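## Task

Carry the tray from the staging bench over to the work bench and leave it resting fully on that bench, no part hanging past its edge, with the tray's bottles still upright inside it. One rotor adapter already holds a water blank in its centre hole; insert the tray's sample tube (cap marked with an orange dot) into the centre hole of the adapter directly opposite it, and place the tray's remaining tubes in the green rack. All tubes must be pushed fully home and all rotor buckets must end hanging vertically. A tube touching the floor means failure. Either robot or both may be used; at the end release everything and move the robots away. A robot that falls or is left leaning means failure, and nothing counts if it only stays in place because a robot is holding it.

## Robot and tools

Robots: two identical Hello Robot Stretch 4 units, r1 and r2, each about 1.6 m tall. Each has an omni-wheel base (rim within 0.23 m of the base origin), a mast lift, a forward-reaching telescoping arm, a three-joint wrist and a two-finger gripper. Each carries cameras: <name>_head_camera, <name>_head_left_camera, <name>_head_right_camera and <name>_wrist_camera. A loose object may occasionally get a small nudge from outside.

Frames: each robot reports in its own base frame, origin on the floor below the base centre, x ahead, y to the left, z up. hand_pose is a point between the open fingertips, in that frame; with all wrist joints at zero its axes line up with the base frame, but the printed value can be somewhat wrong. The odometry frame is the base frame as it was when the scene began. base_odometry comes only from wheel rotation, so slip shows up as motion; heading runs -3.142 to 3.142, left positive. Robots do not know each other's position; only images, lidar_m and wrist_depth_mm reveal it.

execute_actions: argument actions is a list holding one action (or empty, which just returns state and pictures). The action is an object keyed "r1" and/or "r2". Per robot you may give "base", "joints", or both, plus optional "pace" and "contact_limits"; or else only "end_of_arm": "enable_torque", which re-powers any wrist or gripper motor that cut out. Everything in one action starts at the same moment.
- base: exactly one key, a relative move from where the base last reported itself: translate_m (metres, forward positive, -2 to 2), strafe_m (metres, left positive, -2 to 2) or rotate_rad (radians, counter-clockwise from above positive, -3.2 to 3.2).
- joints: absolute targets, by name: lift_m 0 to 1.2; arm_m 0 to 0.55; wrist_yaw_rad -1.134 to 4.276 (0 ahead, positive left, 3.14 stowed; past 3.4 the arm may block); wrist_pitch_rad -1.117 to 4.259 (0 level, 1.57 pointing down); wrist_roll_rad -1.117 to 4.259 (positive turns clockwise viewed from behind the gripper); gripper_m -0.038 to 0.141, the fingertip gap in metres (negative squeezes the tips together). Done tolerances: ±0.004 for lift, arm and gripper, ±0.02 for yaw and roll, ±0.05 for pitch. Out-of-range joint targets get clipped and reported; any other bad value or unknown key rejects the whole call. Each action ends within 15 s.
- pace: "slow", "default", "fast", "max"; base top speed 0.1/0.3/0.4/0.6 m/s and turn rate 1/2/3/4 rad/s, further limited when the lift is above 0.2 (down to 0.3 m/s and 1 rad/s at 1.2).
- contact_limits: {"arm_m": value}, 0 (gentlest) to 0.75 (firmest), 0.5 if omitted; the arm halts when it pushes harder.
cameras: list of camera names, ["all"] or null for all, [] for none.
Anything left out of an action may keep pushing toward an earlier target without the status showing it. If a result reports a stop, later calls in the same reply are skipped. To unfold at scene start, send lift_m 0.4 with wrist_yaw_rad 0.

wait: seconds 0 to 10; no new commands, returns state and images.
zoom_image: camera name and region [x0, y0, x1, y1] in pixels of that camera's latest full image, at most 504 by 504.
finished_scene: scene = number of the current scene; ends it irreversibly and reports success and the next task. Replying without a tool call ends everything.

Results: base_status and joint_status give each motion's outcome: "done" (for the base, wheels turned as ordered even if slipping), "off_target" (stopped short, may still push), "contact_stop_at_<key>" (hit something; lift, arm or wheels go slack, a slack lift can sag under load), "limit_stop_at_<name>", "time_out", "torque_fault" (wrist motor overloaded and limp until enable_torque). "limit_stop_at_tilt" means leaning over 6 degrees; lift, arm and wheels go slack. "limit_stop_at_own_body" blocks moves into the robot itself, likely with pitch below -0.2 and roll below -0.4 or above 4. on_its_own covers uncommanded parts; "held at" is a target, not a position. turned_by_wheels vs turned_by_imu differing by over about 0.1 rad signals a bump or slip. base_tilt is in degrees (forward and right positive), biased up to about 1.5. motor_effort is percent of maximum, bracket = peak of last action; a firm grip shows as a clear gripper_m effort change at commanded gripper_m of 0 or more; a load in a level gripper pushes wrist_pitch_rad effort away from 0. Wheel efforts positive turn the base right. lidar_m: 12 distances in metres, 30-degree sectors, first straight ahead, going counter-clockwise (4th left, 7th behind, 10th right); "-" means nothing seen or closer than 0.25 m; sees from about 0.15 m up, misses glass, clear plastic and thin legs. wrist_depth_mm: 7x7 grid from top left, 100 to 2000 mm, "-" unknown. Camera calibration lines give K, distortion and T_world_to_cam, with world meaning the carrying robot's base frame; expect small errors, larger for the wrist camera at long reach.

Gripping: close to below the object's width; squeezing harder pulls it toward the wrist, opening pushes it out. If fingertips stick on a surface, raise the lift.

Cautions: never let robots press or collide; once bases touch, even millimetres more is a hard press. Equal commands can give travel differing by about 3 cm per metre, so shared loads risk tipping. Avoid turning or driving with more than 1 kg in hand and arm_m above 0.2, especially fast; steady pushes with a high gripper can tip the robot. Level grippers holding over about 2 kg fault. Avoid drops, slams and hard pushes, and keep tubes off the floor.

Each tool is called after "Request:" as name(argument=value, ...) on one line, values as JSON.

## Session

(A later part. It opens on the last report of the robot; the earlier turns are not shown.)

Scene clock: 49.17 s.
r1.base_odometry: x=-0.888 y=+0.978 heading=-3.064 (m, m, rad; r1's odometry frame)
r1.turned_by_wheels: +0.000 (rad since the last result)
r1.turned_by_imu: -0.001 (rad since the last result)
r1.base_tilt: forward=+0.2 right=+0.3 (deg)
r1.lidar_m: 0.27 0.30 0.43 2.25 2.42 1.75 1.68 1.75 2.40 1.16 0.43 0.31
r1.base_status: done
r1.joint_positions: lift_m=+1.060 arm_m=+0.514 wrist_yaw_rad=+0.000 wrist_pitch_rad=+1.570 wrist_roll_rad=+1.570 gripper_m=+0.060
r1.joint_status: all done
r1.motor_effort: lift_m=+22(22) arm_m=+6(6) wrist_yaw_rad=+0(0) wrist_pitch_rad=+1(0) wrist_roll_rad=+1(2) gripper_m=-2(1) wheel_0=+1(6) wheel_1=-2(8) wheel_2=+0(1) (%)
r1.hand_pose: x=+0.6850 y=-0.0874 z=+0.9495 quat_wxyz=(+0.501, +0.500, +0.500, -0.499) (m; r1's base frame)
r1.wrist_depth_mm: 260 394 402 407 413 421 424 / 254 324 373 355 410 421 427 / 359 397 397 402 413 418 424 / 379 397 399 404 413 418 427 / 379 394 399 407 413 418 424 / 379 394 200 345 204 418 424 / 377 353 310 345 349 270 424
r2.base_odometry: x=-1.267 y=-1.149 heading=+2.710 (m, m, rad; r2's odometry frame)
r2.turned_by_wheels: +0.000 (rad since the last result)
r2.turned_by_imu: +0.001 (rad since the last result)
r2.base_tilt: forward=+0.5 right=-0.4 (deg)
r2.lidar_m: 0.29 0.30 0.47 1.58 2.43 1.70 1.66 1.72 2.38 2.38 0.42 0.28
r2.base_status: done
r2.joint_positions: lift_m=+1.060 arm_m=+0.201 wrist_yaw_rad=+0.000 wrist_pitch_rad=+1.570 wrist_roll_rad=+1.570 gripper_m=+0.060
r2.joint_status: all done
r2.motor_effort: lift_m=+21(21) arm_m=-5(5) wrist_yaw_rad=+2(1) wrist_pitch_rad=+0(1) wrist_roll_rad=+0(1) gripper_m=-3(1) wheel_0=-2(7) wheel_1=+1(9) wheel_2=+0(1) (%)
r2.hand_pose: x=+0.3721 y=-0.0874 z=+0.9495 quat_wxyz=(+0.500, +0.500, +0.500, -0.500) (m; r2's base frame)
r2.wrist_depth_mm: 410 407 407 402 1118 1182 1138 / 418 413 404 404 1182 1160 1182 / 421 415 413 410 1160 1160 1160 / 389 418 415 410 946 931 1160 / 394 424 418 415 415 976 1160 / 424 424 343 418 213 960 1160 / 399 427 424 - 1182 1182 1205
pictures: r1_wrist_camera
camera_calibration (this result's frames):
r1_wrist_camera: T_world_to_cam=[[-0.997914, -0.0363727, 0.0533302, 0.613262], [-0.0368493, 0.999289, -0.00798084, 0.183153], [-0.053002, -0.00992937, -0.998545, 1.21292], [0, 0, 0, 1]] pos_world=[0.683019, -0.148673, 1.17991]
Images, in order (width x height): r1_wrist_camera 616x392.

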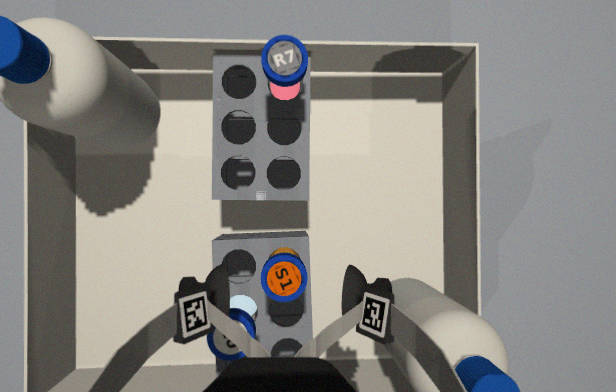

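Request:
execute_actions(actions=[{"r1":{"joints":{"arm_m":0.517,"wrist_roll_rad":1.85,"lift_m":0.997,"gripper_m":0.055}}}], cameras=["r1_wrist_camera"])

Scene clock: 51.93 s.
r1.base_odometry: x=-0.888 y=+0.978 heading=-3.064 (m, m, rad; r1's odometry frame)
r1.turned_by_wheels: +0.000 (rad since the last result)
r1.turned_by_imu: -0.001 (rad since the last result)
r1.base_tilt: forward=+0.2 right=+0.4 (deg)
r1.lidar_m: 0.28 0.29 0.43 2.25 2.40 1.75 1.69 1.77 2.40 1.16 0.42 0.29
r1.base_status: not commanded
r1.joint_positions: lift_m=+0.997 arm_m=+0.516 wrist_yaw_rad=+0.000 wrist_pitch_rad=+1.570 wrist_roll_rad=+1.850 gripper_m=+0.055
r1.joint_status: all done
r1.motor_effort: lift_m=+16(23) arm_m=+6(7) wrist_yaw_rad=+0(0) wrist_pitch_rad=+1(1) wrist_roll_rad=+2(3) gripper_m=-2(7) wheel_0=+1(1) wheel_1=-2(2) wheel_2=+0(0) (%)
r1.hand_pose: x=+0.6870 y=-0.0874 z=+0.8870 quat_wxyz=(+0.426, +0.565, +0.426, -0.564) (m; r1's base frame)
r1.wrist_depth_mm: 336 338 222 332 349 355 362 / 285 309 285 345 351 357 362 / 257 336 309 345 349 338 362 / 307 332 312 343 347 342 359 / 329 336 338 343 349 301 362 / 329 334 198 223 204 224 215 / 317 332 322 282 320 212 190
r2.base_odometry: x=-1.267 y=-1.149 heading=+2.710 (m, m, rad; r2's odometry frame)
r2.turned_by_wheels: +0.000 (rad since the last result)
r2.turned_by_imu: +0.001 (rad since the last result)
r2.base_tilt: forward=+0.2 right=-0.4 (deg)
r2.lidar_m: 0.29 0.31 0.46 1.60 2.38 1.73 1.67 1.74 2.36 2.40 0.44 0.29
r2.base_status: not commanded
r2.joint_positions: lift_m=+1.060 arm_m=+0.201 wrist_yaw_rad=+0.000 wrist_pitch_rad=+1.570 wrist_roll_rad=+1.570 gripper_m=+0.060
r2.joint_status: not commanded
r2.motor_effort: lift_m=+21(21) arm_m=-6(5) wrist_yaw_rad=+2(2) wrist_pitch_rad=+0(1) wrist_roll_rad=+0(1) gripper_m=-2(4) wheel_0=-2(2) wheel_1=+1(1) wheel_2=+0(0) (%)
r2.hand_pose: x=+0.3721 y=-0.0874 z=+0.9495 quat_wxyz=(+0.500, +0.500, +0.500, -0.500) (m; r2's base frame)
r2.wrist_depth_mm: 413 410 407 404 1138 1138 1138 / 413 413 410 410 1138 1160 1138 / 418 413 415 407 1160 1182 1138 / 387 413 415 413 976 960 1160 / 394 421 418 418 413 960 1182 / 418 424 343 418 213 960 1182 / 397 424 421 - 1205 1205 1182
pictures: r1_wrist_camera
camera_calibration (this result's frames):
r1_wrist_camera: T_world_to_cam=[[-0.96912, 0.240745, 0.0533649, 0.622989], [0.24068, 0.970574, -0.00773595, -0.0106644], [-0.0536569, 0.00534678, -0.998545, 1.15243], [0, 0, 0, 1]] pos_world=[0.668154, -0.145792, 1.11742]
Images, in order (width x height): r1_wrist_camera 616x392.

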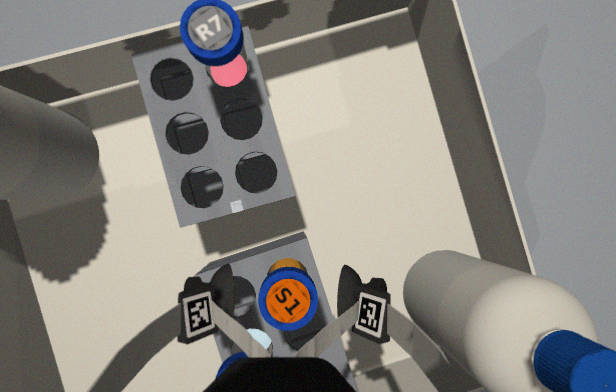

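Request:
execute_actions(actions=[{"r1":{"joints":{"arm_m":0.514,"gripper_m":0.012}}}], cameras=[])

Request:
execute_actions(actions=[{"r1":{"joints":{"lift_m":1.13}}}], cameras=["r1_wrist_camera","r1_head_right_camera"])

Request:
zoom_image(camera="r1_head_right_camera", region=[330, 310, 420, 420])

Scene clock: 54.13 s.
r1.base_odometry: x=-0.888 y=+0.978 heading=-3.064 (m, m, rad; r1's odometry frame)
r1.turned_by_wheels: +0.000 (rad since the last result)
r1.turned_by_imu: -0.001 (rad since the last result)
r1.base_tilt: forward=+0.2 right=+0.4 (deg)
r1.lidar_m: 0.28 0.29 0.42 2.26 2.40 1.76 1.68 1.76 2.39 1.16 0.43 0.31
r1.base_status: not commanded
r1.joint_positions: lift_m=+0.997 arm_m=+0.515 wrist_yaw_rad=+0.000 wrist_pitch_rad=+1.570 wrist_roll_rad=+1.850 gripper_m=+0.012
r1.joint_status: all done
r1.motor_effort: lift_m=+16(16) arm_m=-7(7) wrist_yaw_rad=+0(0) wrist_pitch_rad=+1(1) wrist_roll_rad=+1(2) gripper_m=-13(11) wheel_0=+1(1) wheel_1=-2(1) wheel_2=+0(0) (%)
r1.hand_pose: x=+0.6863 y=-0.0874 z=+0.8870 quat_wxyz=(+0.426, +0.565, +0.426, -0.564) (m; r1's base frame)
r1.wrist_depth_mm: 334 338 222 332 347 355 364 / 283 310 283 343 349 357 359 / 258 336 283 343 349 338 362 / 310 336 314 343 349 343 359 / 330 334 336 342 347 306 359 / 330 334 200 218 272 223 214 / 314 165 322 283 312 211 189
r2.base_odometry: x=-1.267 y=-1.149 heading=+2.710 (m, m, rad; r2's odometry frame)
r2.turned_by_wheels: +0.000 (rad since the last result)
r2.turned_by_imu: +0.001 (rad since the last result)
r2.base_tilt: forward=+0.3 right=-0.4 (deg)
r2.lidar_m: 0.27 0.32 0.42 1.59 2.42 1.74 1.66 1.74 2.39 2.38 0.45 0.31
r2.base_status: not commanded
r2.joint_positions: lift_m=+1.060 arm_m=+0.201 wrist_yaw_rad=+0.000 wrist_pitch_rad=+1.570 wrist_roll_rad=+1.570 gripper_m=+0.060
r2.joint_status: not commanded
r2.motor_effort: lift_m=+21(21) arm_m=-5(6) wrist_yaw_rad=+2(2) wrist_pitch_rad=+1(1) wrist_roll_rad=+0(0) gripper_m=-3(3) wheel_0=-2(2) wheel_1=+1(2) wheel_2=+0(0) (%)
r2.hand_pose: x=+0.3721 y=-0.0874 z=+0.9495 quat_wxyz=(+0.500, +0.500, +0.500, -0.500) (m; r2's base frame)
r2.wrist_depth_mm: 410 410 404 404 1138 1160 1138 / 415 413 410 410 1160 1160 1138 / 418 415 413 404 1182 1138 1160 / 389 415 415 418 976 960 1182 / 389 421 415 415 415 976 1205 / 418 421 345 418 214 976 1160 / 402 424 421 - 1182 1205 1182
pictures: none
No camera images: the call's "cameras" was empty. Leave "cameras" out to get every camera's image.

Scene clock: 55.73 s.
r1.base_odometry: x=-0.888 y=+0.978 heading=-3.064 (m, m, rad; r1's odometry frame)
r1.turned_by_wheels: +0.000 (rad since the last result)
r1.turned_by_imu: -0.001 (rad since the last result)
r1.base_tilt: forward=+0.2 right=+0.3 (deg)
r1.lidar_m: 0.27 0.30 0.42 2.25 2.39 1.76 1.67 1.76 2.42 1.16 0.41 0.30
r1.base_status: not commanded
r1.joint_positions: lift_m=+1.130 arm_m=+0.515 wrist_yaw_rad=+0.000 wrist_pitch_rad=+1.570 wrist_roll_rad=+1.850 gripper_m=+0.012
r1.joint_status: all done
r1.motor_effort: lift_m=+23(24) arm_m=-7(7) wrist_yaw_rad=+0(0) wrist_pitch_rad=+1(1) wrist_roll_rad=+2(1) gripper_m=-12(13) wheel_0=+1(1) wheel_1=-2(1) wheel_2=+0(0) (%)
r1.hand_pose: x=+0.6863 y=-0.0874 z=+1.0194 quat_wxyz=(+0.426, +0.565, +0.426, -0.564) (m; r1's base frame)
r1.wrist_depth_mm: 462 469 473 480 488 488 1281 / 462 469 413 477 484 488 1281 / 322 436 442 477 484 492 878 / 413 459 462 484 480 492 496 / 459 466 466 469 445 488 496 / 455 462 199 218 338 492 496 / 459 164 452 410 477 488 492
r2.base_odometry: x=-1.267 y=-1.149 heading=+2.710 (m, m, rad; r2's odometry frame)
r2.turned_by_wheels: +0.000 (rad since the last result)
r2.turned_by_imu: +0.001 (rad since the last result)
r2.base_tilt: forward=+0.3 right=-0.2 (deg)
r2.lidar_m: 0.28 0.32 0.46 1.57 2.41 1.75 1.66 1.74 2.41 2.42 0.42 0.30
r2.base_status: not commanded
r2.joint_positions: lift_m=+1.060 arm_m=+0.201 wrist_yaw_rad=+0.000 wrist_pitch_rad=+1.570 wrist_roll_rad=+1.570 gripper_m=+0.060
r2.joint_status: not commanded
r2.motor_effort: lift_m=+21(21) arm_m=-5(5) wrist_yaw_rad=+2(2) wrist_pitch_rad=+1(1) wrist_roll_rad=+0(0) gripper_m=-5(4) wheel_0=-2(2) wheel_1=+1(2) wheel_2=+0(0) (%)
r2.hand_pose: x=+0.3721 y=-0.0874 z=+0.9495 quat_wxyz=(+0.500, +0.500, +0.500, -0.500) (m; r2's base frame)
r2.wrist_depth_mm: 413 410 402 402 1160 1160 1160 / 413 410 407 407 1182 1160 1138 / 415 415 413 410 1182 1160 1182 / 384 418 413 413 976 946 1160 / 397 418 415 410 418 976 1205 / 418 421 343 418 213 991 1182 / 399 427 421 - 1182 1182 1182
pictures: r1_head_right_camera, r1_wrist_camera
camera_calibration (this result's frames):
r1_wrist_camera: T_world_to_cam=[[-0.969119, 0.240751, 0.053365, 0.615255], [0.240687, 0.970572, -0.00773597, -0.00947942], [-0.053657, 0.00534716, -0.998545, 1.28464], [0, 0, 0, 1]] pos_world=[0.667467, -0.145792, 1.24986]
Images, in order (width x height): r1_head_right_camera 420x672, r1_wrist_camera 616x392.

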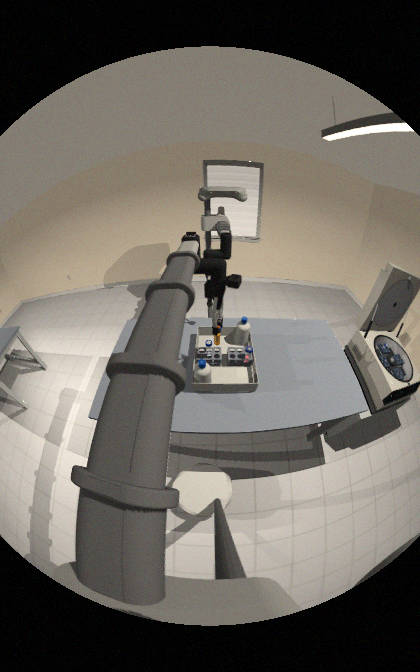

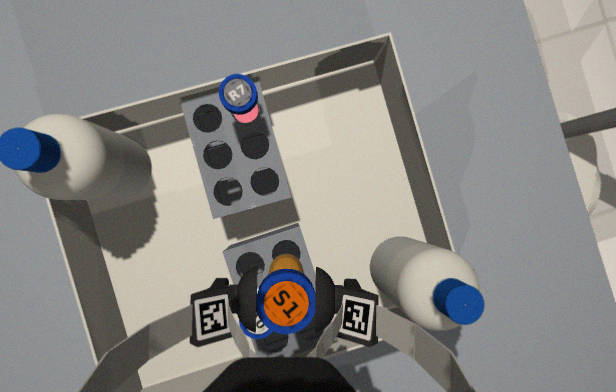

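Region (330, 310, 420, 420) of r1_head_right_camera's 420x672 image, scaled by 4.582, with more detail than that image has; it fills the left 412 columns of this view, and the rest is white.

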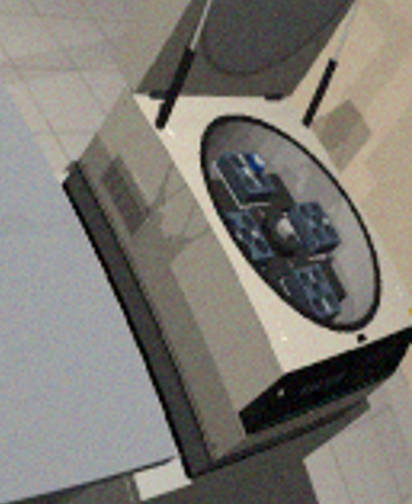

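Request:
execute_actions(actions=[{"r1":{"base":{"strafe_m":-1.4},"joints":{"arm_m":0.33,"lift_m":1.15,"wrist_roll_rad":1.57},"pace":"fast"},"r2":{"joints":{"arm_m":0.489},"pace":"slow"}}], cameras=["r1_wrist_camera","r2_wrist_camera"])

Scene clock: 63.23 s.
r1.base_odometry: x=-0.995 y=+2.374 heading=-3.065 (m, m, rad; r1's odometry frame)
r1.turned_by_wheels: +0.000 (rad since the last result)
r1.turned_by_imu: -0.001 (rad since the last result)
r1.base_tilt: forward=+0.1 right=+0.4 (deg)
r1.lidar_m: 0.28 0.30 0.42 1.21 2.38 1.74 1.68 1.76 1.63 1.55 0.43 0.29
r1.base_status: done
r1.joint_positions: lift_m=+1.150 arm_m=+0.331 wrist_yaw_rad=+0.000 wrist_pitch_rad=+1.570 wrist_roll_rad=+1.570 gripper_m=+0.012
r1.joint_status: all done
r1.motor_effort: lift_m=+22(25) arm_m=-6(6) wrist_yaw_rad=+1(1) wrist_pitch_rad=+0(1) wrist_roll_rad=-1(3) gripper_m=-14(9) wheel_0=+0(5) wheel_1=+1(9) wheel_2=-1(1) (%)
r1.hand_pose: x=+0.5022 y=-0.0874 z=+1.0395 quat_wxyz=(+0.500, +0.500, +0.500, -0.500) (m; r1's base frame)
r1.wrist_depth_mm: 1205 1205 1205 1255 1281 1255 1281 / 436 442 452 455 462 1308 1308 / 442 517 539 488 459 1255 1281 / 500 504 512 564 462 1060 1281 / 480 504 488 508 512 1060 1308 / 488 504 199 217 459 1078 1281 / 492 163 477 488 455 1281 1281
r2.base_odometry: x=-1.267 y=-1.149 heading=+2.710 (m, m, rad; r2's odometry frame)
r2.turned_by_wheels: +0.000 (rad since the last result)
r2.turned_by_imu: +0.003 (rad since the last result)
r2.base_tilt: forward=+0.2 right=-0.4 (deg)
r2.lidar_m: 0.29 0.29 0.44 1.55 2.38 1.72 1.67 1.73 2.38 2.40 0.44 0.31
r2.base_status: not commanded
r2.joint_positions: lift_m=+1.060 arm_m=+0.488 wrist_yaw_rad=+0.000 wrist_pitch_rad=+1.570 wrist_roll_rad=+1.570 gripper_m=+0.060
r2.joint_status: all done
r2.motor_effort: lift_m=+21(21) arm_m=+6(9) wrist_yaw_rad=+2(2) wrist_pitch_rad=-1(1) wrist_roll_rad=+0(0) gripper_m=-3(4) wheel_0=-2(2) wheel_1=+2(2) wheel_2=+0(0) (%)
r2.hand_pose: x=+0.6591 y=-0.0874 z=+0.9495 quat_wxyz=(+0.500, +0.500, +0.500, -0.500) (m; r2's base frame)
r2.wrist_depth_mm: 413 407 407 399 397 397 394 / 413 415 407 404 402 399 402 / 418 407 410 407 404 402 402 / 421 272 410 351 407 397 404 / 427 379 410 349 410 410 407 / 430 413 359 366 213 377 410 / 433 397 427 - 413 402 415
pictures: r1_wrist_camera, r2_wrist_camera
camera_calibration (this result's frames):
r1_wrist_camera: T_world_to_cam=[[-0.997936, -0.0353309, 0.0536147, 0.42583], [-0.0358083, 0.999327, -0.00796989, 0.176604], [-0.0532971, -0.0098733, -0.99853, 1.29329], [0, 0, 0, 1]] pos_world=[0.500204, -0.148671, 1.26997]
r2_wrist_camera: T_world_to_cam=[[-0.998504, -0.0329015, -0.0436669, 0.707435], [-0.0350714, 0.998139, 0.0498934, 0.110355], [0.041944, 0.0513503, -0.9978, 1.15025], [0, 0, 0, 1]] pos_world=[0.662001, -0.145939, 1.17311]
Images, in order (width x height): r1_wrist_camera 616x392, r2_wrist_camera 616x392.

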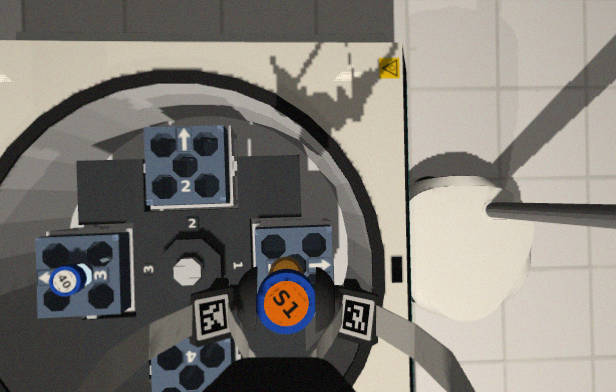

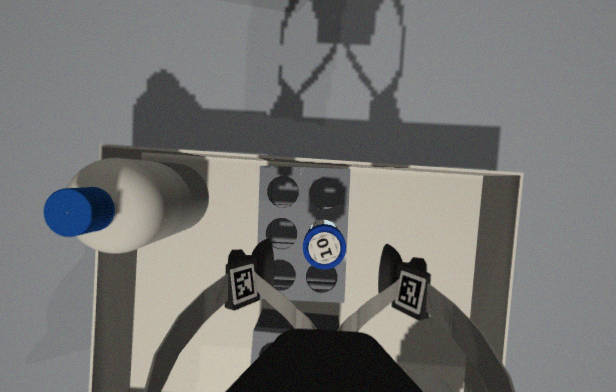

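Request:
execute_actions(actions=[{"r1":{"base":{"strafe_m":0.025},"joints":{"arm_m":0.3225,"lift_m":1.03}},"r2":{"base":{"strafe_m":-0.003},"joints":{"lift_m":0.997,"arm_m":0.49,"gripper_m":0.055}}}], cameras=["r1_wrist_camera","r2_wrist_camera"])

Request:
zoom_image(camera="r1_wrist_camera", region=[185, 168, 385, 348])

Scene clock: 66.63 s.
r1.base_odometry: x=-0.993 y=+2.349 heading=-3.065 (m, m, rad; r1's odometry frame)
r1.turned_by_wheels: +0.000 (rad since the last result)
r1.turned_by_imu: -0.001 (rad since the last result)
r1.base_tilt: forward=+0.1 right=+0.4 (deg)
r1.lidar_m: 0.28 0.30 0.52 1.21 2.42 1.75 1.67 1.76 1.64 1.57 0.42 0.29
r1.base_status: done
r1.joint_positions: lift_m=+1.030 arm_m=+0.324 wrist_yaw_rad=+0.000 wrist_pitch_rad=+1.570 wrist_roll_rad=+1.570 gripper_m=+0.012
r1.joint_status: all done
r1.motor_effort: lift_m=+16(20) arm_m=-7(7) wrist_yaw_rad=+0(1) wrist_pitch_rad=+0(1) wrist_roll_rad=-2(1) gripper_m=-10(12) wheel_0=+0(6) wheel_1=+0(4) wheel_2=+0(3) (%)
r1.hand_pose: x=+0.4948 y=-0.0874 z=+0.9200 quat_wxyz=(+0.500, +0.500, +0.500, -0.500) (m; r1's base frame)
r1.wrist_depth_mm: 327 355 332 336 340 1160 1182 / 402 397 445 342 340 1160 1160 / 384 362 392 397 340 1160 1182 / 382 387 392 402 342 946 1160 / 359 368 389 370 340 931 1205 / 379 384 200 218 336 931 1182 / 382 164 377 394 334 1160 1182
r2.base_odometry: x=-1.266 y=-1.147 heading=+2.710 (m, m, rad; r2's odometry frame)
r2.turned_by_wheels: +0.000 (rad since the last result)
r2.turned_by_imu: +0.001 (rad since the last result)
r2.base_tilt: forward=+0.2 right=-0.4 (deg)
r2.lidar_m: 0.28 0.30 0.45 1.57 2.42 1.70 1.66 1.73 2.36 2.38 0.44 0.30
r2.base_status: done
r2.joint_positions: lift_m=+0.997 arm_m=+0.489 wrist_yaw_rad=+0.000 wrist_pitch_rad=+1.570 wrist_roll_rad=+1.570 gripper_m=+0.055
r2.joint_status: all done
r2.motor_effort: lift_m=+15(19) arm_m=+6(6) wrist_yaw_rad=+2(2) wrist_pitch_rad=+1(0) wrist_roll_rad=+0(0) gripper_m=-2(4) wheel_0=+0(5) wheel_1=+0(5) wheel_2=+0(1) (%)
r2.hand_pose: x=+0.6601 y=-0.0874 z=+0.8870 quat_wxyz=(+0.500, +0.500, +0.500, -0.500) (m; r2's base frame)
r2.wrist_depth_mm: 347 345 342 342 338 334 334 / 349 345 345 345 343 338 338 / 353 351 349 343 343 342 340 / 208 247 347 290 345 342 342 / 210 300 353 287 349 343 324 / 364 355 200 290 351 343 345 / 332 359 355 - 349 312 349
pictures: r1_wrist_camera, r2_wrist_camera
camera_calibration (this result's frames):
r1_wrist_camera: T_world_to_cam=[[-0.997939, -0.0353979, 0.053523, 0.424884], [-0.0358747, 0.999324, -0.0079732, 0.17542], [-0.0532046, -0.00987689, -0.998535, 1.17347], [0, 0, 0, 1]] pos_world=[0.492735, -0.148671, 1.1504]
r2_wrist_camera: T_world_to_cam=[[-0.998504, -0.0329208, -0.043667, 0.705733], [-0.0350907, 0.998138, 0.0498934, 0.113522], [0.0419432, 0.0513511, -0.997799, 1.08785], [0, 0, 0, 1]] pos_world=[0.663032, -0.145939, 1.11061]
Images, in order (width x height): r1_wrist_camera 616x392, r2_wrist_camera 616x392.

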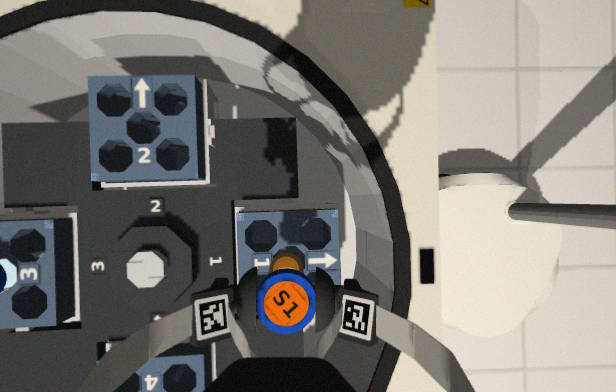

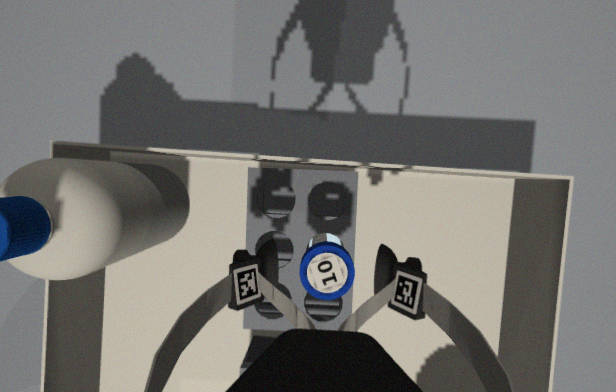

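Region (185, 168, 385, 348) of r1_wrist_camera's 616x392 image, scaled by 2.520; it fills the top 454 rows of this view, and the rest is white.

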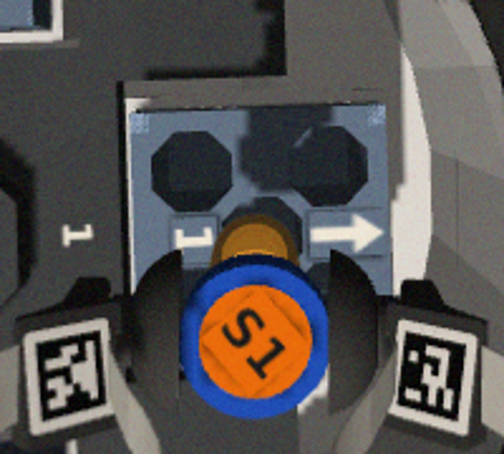

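Request:
execute_actions(actions=[{"r1":{"joints":{"arm_m":0.32,"lift_m":0.96},"pace":"slow"},"r2":{"joints":{"lift_m":0.993,"gripper_m":0.012}}}], cameras=["r1_wrist_camera","r2_wrist_camera"])

Scene clock: 70.27 s.
r1.base_odometry: x=-0.993 y=+2.349 heading=-3.065 (m, m, rad; r1's odometry frame)
r1.turned_by_wheels: +0.000 (rad since the last result)
r1.turned_by_imu: -0.001 (rad since the last result)
r1.base_tilt: forward=+0.2 right=+0.4 (deg)
r1.lidar_m: 0.28 0.31 0.51 1.21 2.40 1.75 1.69 1.77 1.63 1.58 0.43 0.31
r1.base_status: not commanded
r1.joint_positions: lift_m=+0.960 arm_m=+0.321 wrist_yaw_rad=+0.000 wrist_pitch_rad=+1.570 wrist_roll_rad=+1.570 gripper_m=+0.012
r1.joint_status: all done
r1.motor_effort: lift_m=+16(15) arm_m=-7(8) wrist_yaw_rad=+1(1) wrist_pitch_rad=+0(1) wrist_roll_rad=-1(1) gripper_m=-12(10) wheel_0=+0(0) wheel_1=+0(0) wheel_2=+0(0) (%)
r1.hand_pose: x=+0.4923 y=-0.0874 z=+0.8500 quat_wxyz=(+0.500, +0.500, +0.500, -0.500) (m; r1's base frame)
r1.wrist_depth_mm: 322 336 325 266 270 1098 1098 / 315 296 413 325 270 1098 1098 / 314 294 324 353 271 1078 1098 / 314 320 322 329 289 878 1098 / 314 298 322 301 322 878 878 / 315 298 199 218 265 878 1098 / 315 157 322 327 273 878 1118
r2.base_odometry: x=-1.266 y=-1.147 heading=+2.710 (m, m, rad; r2's odometry frame)
r2.turned_by_wheels: +0.000 (rad since the last result)
r2.turned_by_imu: +0.001 (rad since the last result)
r2.base_tilt: forward=+0.3 right=-0.4 (deg)
r2.lidar_m: 0.30 0.29 0.44 1.55 2.38 1.72 1.66 1.76 2.36 2.41 0.45 0.29
r2.base_status: not commanded
r2.joint_positions: lift_m=+0.993 arm_m=+0.489 wrist_yaw_rad=+0.000 wrist_pitch_rad=+1.570 wrist_roll_rad=+1.570 gripper_m=+0.012
r2.joint_status: all done
r2.motor_effort: lift_m=+15(14) arm_m=+5(6) wrist_yaw_rad=+2(2) wrist_pitch_rad=-1(1) wrist_roll_rad=+0(1) gripper_m=-14(13) wheel_0=+0(0) wheel_1=+0(0) wheel_2=+0(0) (%)
r2.hand_pose: x=+0.6601 y=-0.0874 z=+0.8830 quat_wxyz=(+0.500, +0.500, +0.500, -0.500) (m; r2's base frame)
r2.wrist_depth_mm: 345 342 342 340 334 330 329 / 347 345 345 340 338 336 330 / 349 347 342 345 342 336 336 / 204 248 347 283 340 336 307 / 206 300 347 224 343 338 304 / 324 355 188 218 204 338 320 / 329 355 353 - 347 310 345
pictures: r1_wrist_camera, r2_wrist_camera
camera_calibration (this result's frames):
r1_wrist_camera: T_world_to_cam=[[-0.997939, -0.0353981, 0.0535232, 0.42615], [-0.0358749, 0.999324, -0.00797319, 0.174773], [-0.0532049, -0.0098769, -0.998535, 1.10347], [0, 0, 0, 1]] pos_world=[0.490251, -0.148671, 1.08043]
r2_wrist_camera: T_world_to_cam=[[-0.998504, -0.032921, -0.043667, 0.705558], [-0.0350909, 0.998138, 0.0498934, 0.113723], [0.0419432, 0.0513511, -0.997799, 1.08383], [0, 0, 0, 1]] pos_world=[0.663034, -0.145939, 1.10658]
Images, in order (width x height): r1_wrist_camera 616x392, r2_wrist_camera 616x392.

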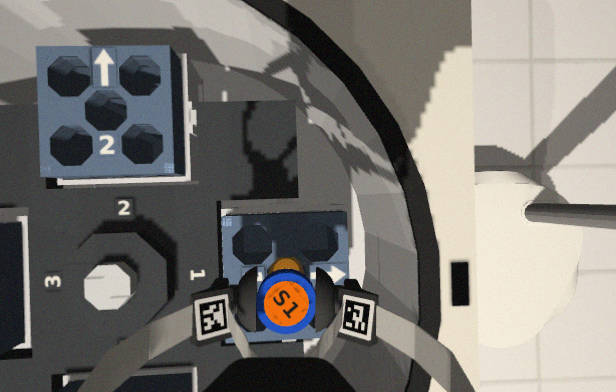

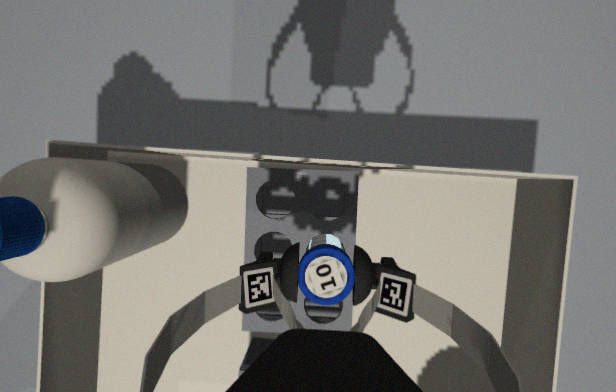

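Request:
execute_actions(actions=[{"r1":{"joints":{"lift_m":0.916},"pace":"slow"},"r2":{"joints":{"lift_m":1.1}}}], cameras=[])

Request:
execute_actions(actions=[{"r1":{"joints":{"gripper_m":0.052}},"r2":{"base":{"strafe_m":-0.33}}}], cameras=["r1_wrist_camera","r2_wrist_camera"])

Scene clock: 75.67 s.
r1.base_odometry: x=-0.993 y=+2.349 heading=-3.065 (m, m, rad; r1's odometry frame)
r1.turned_by_wheels: +0.000 (rad since the last result)
r1.turned_by_imu: -0.001 (rad since the last result)
r1.base_tilt: forward=+0.2 right=+0.3 (deg)
r1.lidar_m: 0.28 0.31 0.52 1.21 2.39 1.74 1.68 1.75 1.65 1.59 0.43 0.30
r1.base_status: not commanded
r1.joint_positions: lift_m=+0.916 arm_m=+0.321 wrist_yaw_rad=+0.000 wrist_pitch_rad=+1.570 wrist_roll_rad=+1.570 gripper_m=+0.012
r1.joint_status: all done
r1.motor_effort: lift_m=+16(15) arm_m=-7(7) wrist_yaw_rad=+1(1) wrist_pitch_rad=+1(0) wrist_roll_rad=-1(2) gripper_m=-12(13) wheel_0=+0(0) wheel_1=+0(0) wheel_2=+0(0) (%)
r1.hand_pose: x=+0.4923 y=-0.0874 z=+0.8060 quat_wxyz=(+0.500, +0.500, +0.500, -0.500) (m; r1's base frame)
r1.wrist_depth_mm: 259 283 327 237 225 229 1060 / 249 260 375 307 226 229 1078 / 248 259 281 355 239 229 1078 / 272 277 281 286 291 229 842 / 272 274 278 256 291 228 831 / 253 256 199 218 241 226 842 / 272 156 268 256 270 228 1060
r2.base_odometry: x=-1.266 y=-1.147 heading=+2.710 (m, m, rad; r2's odometry frame)
r2.turned_by_wheels: +0.000 (rad since the last result)
r2.turned_by_imu: +0.002 (rad since the last result)
r2.base_tilt: forward=+0.3 right=-0.4 (deg)
r2.lidar_m: 0.27 0.31 0.46 1.56 2.41 1.71 1.66 1.74 2.38 2.41 0.44 0.31
r2.base_status: not commanded
r2.joint_positions: lift_m=+1.100 arm_m=+0.489 wrist_yaw_rad=+0.000 wrist_pitch_rad=+1.570 wrist_roll_rad=+1.570 gripper_m=+0.012
r2.joint_status: all done
r2.motor_effort: lift_m=+21(23) arm_m=+5(6) wrist_yaw_rad=+2(1) wrist_pitch_rad=+1(1) wrist_roll_rad=+0(0) gripper_m=-14(15) wheel_0=+0(0) wheel_1=+0(0) wheel_2=+0(0) (%)
r2.hand_pose: x=+0.6601 y=-0.0874 z=+0.9895 quat_wxyz=(+0.500, +0.500, +0.500, -0.500) (m; r2's base frame)
r2.wrist_depth_mm: 455 449 442 445 439 436 433 / 455 452 445 445 442 439 439 / 462 455 449 449 445 436 439 / 462 312 452 389 445 445 442 / 469 436 459 224 452 452 445 / 469 466 189 219 204 449 449 / 473 445 466 - 445 399 455
pictures: none
No camera images: the call's "cameras" was empty. Leave "cameras" out to get every camera's image.

Scene clock: 78.10 s.
r1.base_odometry: x=-0.993 y=+2.349 heading=-3.065 (m, m, rad; r1's odometry frame)
r1.turned_by_wheels: +0.000 (rad since the last result)
r1.turned_by_imu: -0.001 (rad since the last result)
r1.base_tilt: forward=+0.2 right=+0.4 (deg)
r1.lidar_m: 0.28 0.29 0.51 1.23 2.41 1.74 1.69 1.73 1.64 1.58 0.42 0.30
r1.base_status: not commanded
r1.joint_positions: lift_m=+0.916 arm_m=+0.321 wrist_yaw_rad=+0.000 wrist_pitch_rad=+1.570 wrist_roll_rad=+1.570 gripper_m=+0.052
r1.joint_status: all done
r1.motor_effort: lift_m=+16(16) arm_m=-7(7) wrist_yaw_rad=+0(1) wrist_pitch_rad=+1(0) wrist_roll_rad=-1(1) gripper_m=-2(14) wheel_0=+0(0) wheel_1=+0(0) wheel_2=+0(0) (%)
r1.hand_pose: x=+0.4923 y=-0.0874 z=+0.8060 quat_wxyz=(+0.500, +0.500, +0.500, -0.500) (m; r1's base frame)
r1.wrist_depth_mm: 259 282 329 237 225 229 1060 / 248 260 377 307 225 229 1060 / 248 260 281 355 239 228 1042 / 273 277 281 286 290 228 842 / 271 274 279 256 289 227 842 / 253 256 197 227 224 227 842 / 271 254 260 255 270 227 1042
r2.base_odometry: x=-1.128 y=-0.847 heading=+2.710 (m, m, rad; r2's odometry frame)
r2.turned_by_wheels: +0.000 (rad since the last result)
r2.turned_by_imu: +0.001 (rad since the last result)
r2.base_tilt: forward=+0.3 right=-0.4 (deg)
r2.lidar_m: 0.29 0.31 0.44 1.58 2.37 1.73 1.67 1.75 2.42 2.07 0.45 0.30
r2.base_status: done
r2.joint_positions: lift_m=+1.100 arm_m=+0.489 wrist_yaw_rad=+0.000 wrist_pitch_rad=+1.570 wrist_roll_rad=+1.570 gripper_m=+0.012
r2.joint_status: not commanded
r2.motor_effort: lift_m=+21(22) arm_m=+5(6) wrist_yaw_rad=+2(2) wrist_pitch_rad=-1(1) wrist_roll_rad=+0(0) gripper_m=-15(14) wheel_0=-1(9) wheel_1=-1(7) wheel_2=+1(1) (%)
r2.hand_pose: x=+0.6601 y=-0.0874 z=+0.9896 quat_wxyz=(+0.500, +0.500, +0.500, -0.500) (m; r2's base frame)
r2.wrist_depth_mm: 452 445 449 442 433 436 433 / 455 449 449 445 442 442 439 / 459 459 455 452 445 442 445 / 462 455 452 449 452 445 442 / 466 459 459 224 449 449 449 / 466 466 188 217 205 455 449 / 473 469 469 - 455 459 452
pictures: r1_wrist_camera, r2_wrist_camera
camera_calibration (this result's frames):
r1_wrist_camera: T_world_to_cam=[[-0.997939, -0.035398, 0.0535231, 0.428498], [-0.0358747, 0.999324, -0.0079732, 0.174422], [-0.0532047, -0.00987689, -0.998535, 1.05954], [0, 0, 0, 1]] pos_world=[0.490245, -0.148671, 1.03644]
r2_wrist_camera: T_world_to_cam=[[-0.998503, -0.0329244, -0.043667, 0.710231], [-0.0350943, 0.998138, 0.0498934, 0.108407], [0.041943, 0.0513512, -0.997799, 1.19019], [0, 0, 0, 1]] pos_world=[0.663053, -0.145939, 1.21318]
Images, in order (width x height): r1_wrist_camera 616x392, r2_wrist_camera 616x392.

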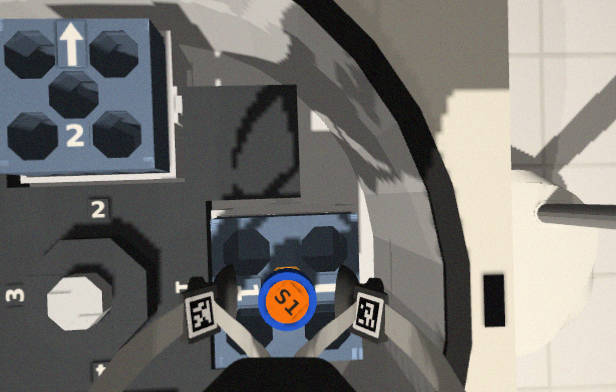

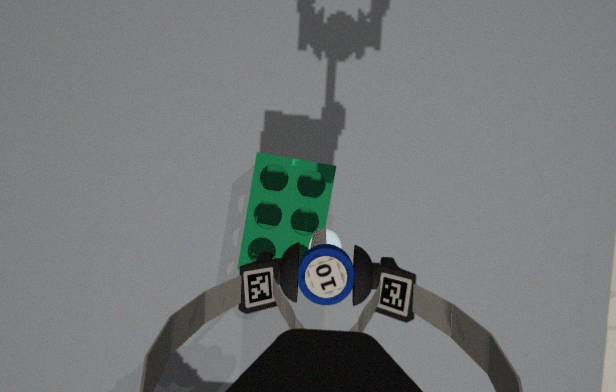

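Request:
execute_actions(actions=[{"r1":{"joints":{"lift_m":1.06},"pace":"fast"},"r2":{"base":{"strafe_m":-0.049},"joints":{"arm_m":0.506,"lift_m":1.07}}}], cameras=["r1_wrist_camera","r2_wrist_camera"])

Request:
zoom_image(camera="r2_wrist_camera", region=[226, 150, 426, 330])

Scene clock: 81.97 s.
r1.base_odometry: x=-0.993 y=+2.349 heading=-3.065 (m, m, rad; r1's odometry frame)
r1.turned_by_wheels: +0.000 (rad since the last result)
r1.turned_by_imu: -0.001 (rad since the last result)
r1.base_tilt: forward=+0.2 right=+0.4 (deg)
r1.lidar_m: 0.29 0.30 0.51 1.22 2.39 1.76 1.68 1.77 1.66 1.57 0.43 0.30
r1.base_status: not commanded
r1.joint_positions: lift_m=+1.060 arm_m=+0.321 wrist_yaw_rad=+0.000 wrist_pitch_rad=+1.570 wrist_roll_rad=+1.570 gripper_m=+0.052
r1.joint_status: all done
r1.motor_effort: lift_m=+23(25) arm_m=-7(7) wrist_yaw_rad=+1(1) wrist_pitch_rad=+0(0) wrist_roll_rad=-1(1) gripper_m=-3(4) wheel_0=+0(0) wheel_1=+0(0) wheel_2=+0(0) (%)
r1.hand_pose: x=+0.4923 y=-0.0874 z=+0.9495 quat_wxyz=(+0.500, +0.500, +0.500, -0.500) (m; r1's base frame)
r1.wrist_depth_mm: 349 357 359 364 368 1182 1205 / 404 445 459 366 368 1205 1205 / 413 399 424 442 370 1182 1182 / 410 415 424 488 370 976 1205 / 384 397 410 402 370 960 1255 / 404 415 197 424 224 991 1205 / 413 389 392 424 366 1205 1229
r2.base_odometry: x=-1.107 y=-0.803 heading=+2.710 (m, m, rad; r2's odometry frame)
r2.turned_by_wheels: +0.000 (rad since the last result)
r2.turned_by_imu: +0.001 (rad since the last result)
r2.base_tilt: forward=+0.3 right=-0.5 (deg)
r2.lidar_m: 0.28 0.29 0.46 1.22 2.42 1.71 1.67 1.76 2.42 2.00 0.48 0.31
r2.base_status: done
r2.joint_positions: lift_m=+1.070 arm_m=+0.505 wrist_yaw_rad=+0.000 wrist_pitch_rad=+1.570 wrist_roll_rad=+1.570 gripper_m=+0.012
r2.joint_status: all done
r2.motor_effort: lift_m=+16(18) arm_m=+6(8) wrist_yaw_rad=+2(2) wrist_pitch_rad=-1(0) wrist_roll_rad=+0(0) gripper_m=-16(14) wheel_0=+1(10) wheel_1=-1(8) wheel_2=+0(1) (%)
r2.hand_pose: x=+0.6761 y=-0.0874 z=+0.9599 quat_wxyz=(+0.500, +0.500, +0.500, -0.500) (m; r2's base frame)
r2.wrist_depth_mm: 424 421 413 410 410 410 404 / 424 421 418 418 413 407 410 / 430 421 424 418 415 413 410 / 436 430 427 424 418 415 413 / 433 430 430 224 421 418 418 / 439 436 189 218 204 421 421 / 439 439 439 - 427 424 424
pictures: r1_wrist_camera, r2_wrist_camera
camera_calibration (this result's frames):
r1_wrist_camera: T_world_to_cam=[[-0.997939, -0.0353981, 0.053523, 0.420811], [-0.0358749, 0.999324, -0.0079732, 0.175565], [-0.0532046, -0.0098769, -0.998535, 1.20278], [0, 0, 0, 1]] pos_world=[0.490235, -0.148671, 1.1799]
r2_wrist_camera: T_world_to_cam=[[-0.998501, -0.0329859, -0.0436677, 0.724907], [-0.0351558, 0.998136, 0.0498934, 0.110488], [0.0419405, 0.0513538, -0.997799, 1.15998], [0, 0, 0, 1]] pos_world=[0.679055, -0.145939, 1.18357]
Images, in order (width x height): r1_wrist_camera 616x392, r2_wrist_camera 616x392.

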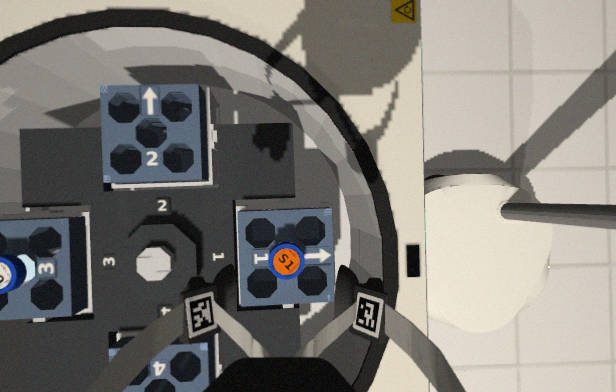

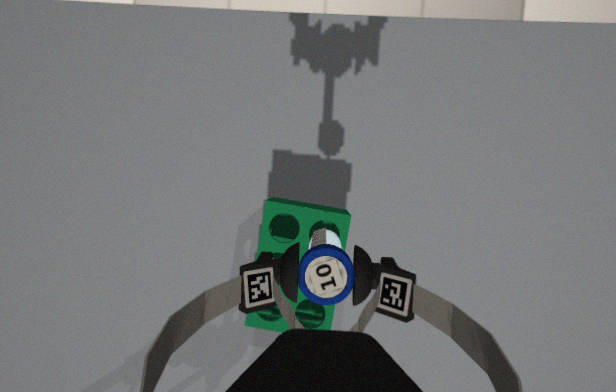

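Region (226, 150, 426, 330) of r2_wrist_camera's 616x392 image, scaled by 2.520; it fills the top 454 rows of this view, and the rest is white.

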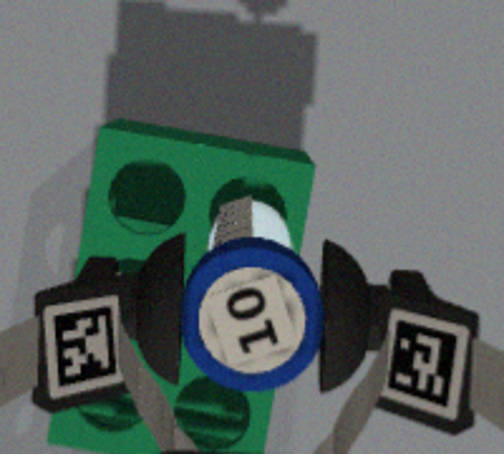

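Request:
execute_actions(actions=[{"r1":{"base":{"strafe_m":1.216},"joints":{"arm_m":0.515,"gripper_m":0.06},"pace":"fast"},"r2":{"joints":{"lift_m":0.994},"pace":"slow"}}], cameras=["r1_wrist_camera","r2_wrist_camera"])

Scene clock: 88.97 s.
r1.base_odometry: x=-0.900 y=+1.137 heading=-3.064 (m, m, rad; r1's odometry frame)
r1.turned_by_wheels: +0.000 (rad since the last result)
r1.turned_by_imu: -0.005 (rad since the last result)
r1.base_tilt: forward=+0.1 right=+0.3 (deg)
r1.lidar_m: 0.29 0.29 0.41 2.39 2.41 1.76 1.67 1.75 2.42 1.14 0.42 0.31
r1.base_status: done
r1.joint_positions: lift_m=+1.060 arm_m=+0.514 wrist_yaw_rad=+0.000 wrist_pitch_rad=+1.570 wrist_roll_rad=+1.570 gripper_m=+0.060
r1.joint_status: all done
r1.motor_effort: lift_m=+22(23) arm_m=+6(7) wrist_yaw_rad=+0(1) wrist_pitch_rad=+1(1) wrist_roll_rad=-1(1) gripper_m=+0(3) wheel_0=+1(10) wheel_1=+0(12) wheel_2=+0(2) (%)
r1.hand_pose: x=+0.6851 y=-0.0874 z=+0.9495 quat_wxyz=(+0.500, +0.500, +0.500, -0.500) (m; r1's base frame)
r1.wrist_depth_mm: 394 397 404 410 418 418 430 / 394 397 404 410 415 418 427 / 394 399 404 410 415 421 427 / 394 397 404 410 413 418 421 / 338 338 375 343 413 418 424 / 253 289 200 345 204 418 427 / 336 394 397 343 410 387 424
r2.base_odometry: x=-1.107 y=-0.803 heading=+2.710 (m, m, rad; r2's odometry frame)
r2.turned_by_wheels: +0.000 (rad since the last result)
r2.turned_by_imu: +0.003 (rad since the last result)
r2.base_tilt: forward=+0.4 right=-0.3 (deg)
r2.lidar_m: 0.27 0.27 0.45 1.21 2.41 1.74 1.66 1.73 2.37 2.01 0.51 0.31
r2.base_status: not commanded
r2.joint_positions: lift_m=+0.994 arm_m=+0.505 wrist_yaw_rad=+0.000 wrist_pitch_rad=+1.570 wrist_roll_rad=+1.570 gripper_m=+0.012
r2.joint_status: all done
r2.motor_effort: lift_m=+16(14) arm_m=+6(6) wrist_yaw_rad=+1(2) wrist_pitch_rad=+0(1) wrist_roll_rad=+0(0) gripper_m=-14(14) wheel_0=+0(1) wheel_1=-1(1) wheel_2=+0(0) (%)
r2.hand_pose: x=+0.6761 y=-0.0874 z=+0.8840 quat_wxyz=(+0.500, +0.500, +0.500, -0.500) (m; r2's base frame)
r2.wrist_depth_mm: 345 342 342 340 334 334 330 / 349 345 343 340 334 336 332 / 351 347 345 343 342 338 336 / 355 349 349 345 343 343 340 / 357 355 353 223 343 343 343 / 362 357 189 218 192 345 345 / 364 362 355 - 351 347 347
pictures: r1_wrist_camera, r2_wrist_camera
camera_calibration (this result's frames):
r1_wrist_camera: T_world_to_cam=[[-0.997941, -0.0358537, 0.0531793, 0.613523], [-0.0363284, 0.999308, -0.00798571, 0.182805], [-0.0528562, -0.00990119, -0.998553, 1.21289], [0, 0, 0, 1]] pos_world=[0.68301, -0.148672, 1.17997]
r2_wrist_camera: T_world_to_cam=[[-0.998501, -0.032986, -0.0436676, 0.721593], [-0.0351559, 0.998136, 0.0498934, 0.114278], [0.0419404, 0.0513538, -0.997799, 1.08417], [0, 0, 0, 1]] pos_world=[0.679059, -0.145939, 1.1076]
Images, in order (width x height): r1_wrist_camera 616x392, r2_wrist_camera 616x392.

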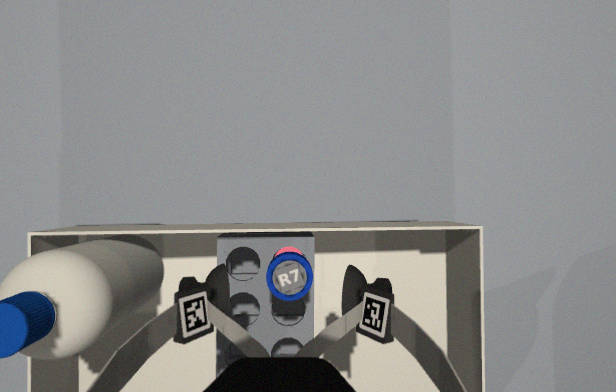

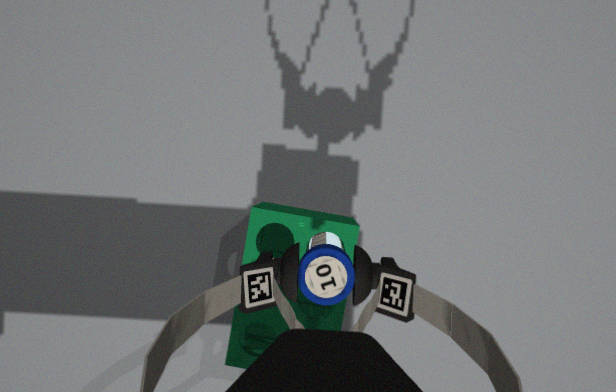

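Request:
execute_actions(actions=[{"r1":{"joints":{"arm_m":0.51,"lift_m":0.997,"gripper_m":0.055}},"r2":{"joints":{"lift_m":0.991,"gripper_m":0.055}}}], cameras=["r1_wrist_camera","r2_wrist_camera"])

Scene clock: 90.90 s.
r1.base_odometry: x=-0.900 y=+1.137 heading=-3.064 (m, m, rad; r1's odometry frame)
r1.turned_by_wheels: +0.000 (rad since the last result)
r1.turned_by_imu: -0.001 (rad since the last result)
r1.base_tilt: forward=+0.2 right=+0.3 (deg)
r1.lidar_m: 0.28 0.29 0.41 2.41 2.41 1.76 1.68 1.75 2.43 1.16 0.43 0.30
r1.base_status: not commanded
r1.joint_positions: lift_m=+0.997 arm_m=+0.511 wrist_yaw_rad=+0.000 wrist_pitch_rad=+1.570 wrist_roll_rad=+1.570 gripper_m=+0.055
r1.joint_status: all done
r1.motor_effort: lift_m=+16(21) arm_m=-6(8) wrist_yaw_rad=+0(0) wrist_pitch_rad=+1(1) wrist_roll_rad=-1(1) gripper_m=+0(4) wheel_0=+1(1) wheel_1=+0(0) wheel_2=+0(0) (%)
r1.hand_pose: x=+0.6823 y=-0.0874 z=+0.8870 quat_wxyz=(+0.500, +0.500, +0.500, -0.500) (m; r1's base frame)
r1.wrist_depth_mm: 334 340 343 345 351 357 362 / 336 338 343 347 351 355 362 / 334 336 343 347 353 357 359 / 334 338 340 345 351 353 359 / 260 334 314 317 347 329 362 / 211 297 198 223 204 329 359 / 212 334 279 283 347 314 359
r2.base_odometry: x=-1.107 y=-0.803 heading=+2.710 (m, m, rad; r2's odometry frame)
r2.turned_by_wheels: +0.000 (rad since the last result)
r2.turned_by_imu: +0.001 (rad since the last result)
r2.base_tilt: forward=+0.3 right=-0.5 (deg)
r2.lidar_m: 0.29 0.32 0.46 1.20 2.39 1.70 1.67 1.74 2.42 2.04 0.47 0.29
r2.base_status: not commanded
r2.joint_positions: lift_m=+0.991 arm_m=+0.505 wrist_yaw_rad=+0.000 wrist_pitch_rad=+1.570 wrist_roll_rad=+1.570 gripper_m=+0.055
r2.joint_status: all done
r2.motor_effort: lift_m=+16(14) arm_m=+6(5) wrist_yaw_rad=+2(2) wrist_pitch_rad=-1(0) wrist_roll_rad=-1(0) gripper_m=-5(14) wheel_0=+0(1) wheel_1=-1(1) wheel_2=+0(0) (%)
r2.hand_pose: x=+0.6761 y=-0.0874 z=+0.8810 quat_wxyz=(+0.500, +0.500, +0.500, -0.500) (m; r2's base frame)
r2.wrist_depth_mm: 343 338 338 334 330 330 330 / 343 343 340 338 334 332 330 / 347 345 343 340 340 338 330 / 349 347 345 342 340 336 336 / 353 353 349 282 342 340 338 / 355 355 202 286 345 343 338 / 357 355 355 - 347 343 343
pictures: r1_wrist_camera, r2_wrist_camera
camera_calibration (this result's frames):
r1_wrist_camera: T_world_to_cam=[[-0.99794, -0.0358061, 0.0532254, 0.614089], [-0.0362811, 0.99931, -0.00798404, 0.182173], [-0.0529027, -0.00989867, -0.998551, 1.15034], [0, 0, 0, 1]] pos_world=[0.680289, -0.148672, 1.11744]
r2_wrist_camera: T_world_to_cam=[[-0.998501, -0.0329859, -0.0436676, 0.721462], [-0.0351558, 0.998136, 0.0498934, 0.114429], [0.0419404, 0.0513538, -0.997799, 1.08116], [0, 0, 0, 1]] pos_world=[0.67906, -0.145939, 1.10457]
Images, in order (width x height): r1_wrist_camera 616x392, r2_wrist_camera 616x392.

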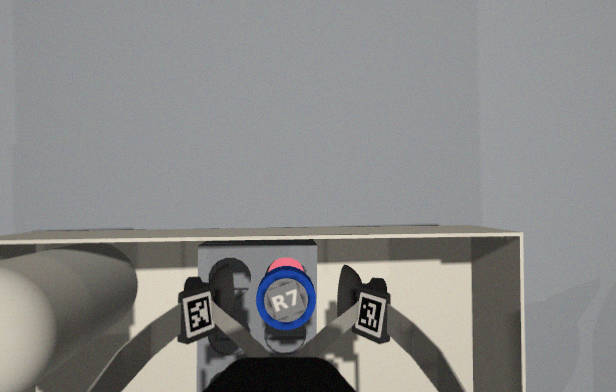

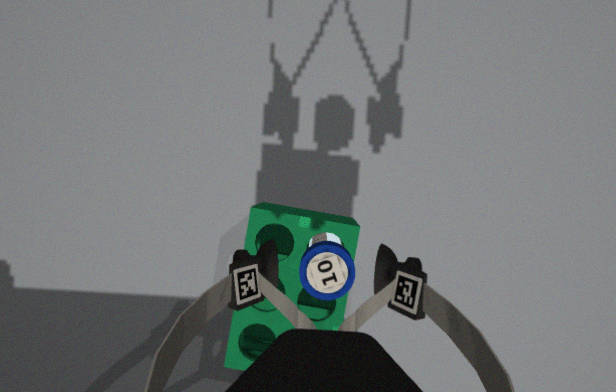

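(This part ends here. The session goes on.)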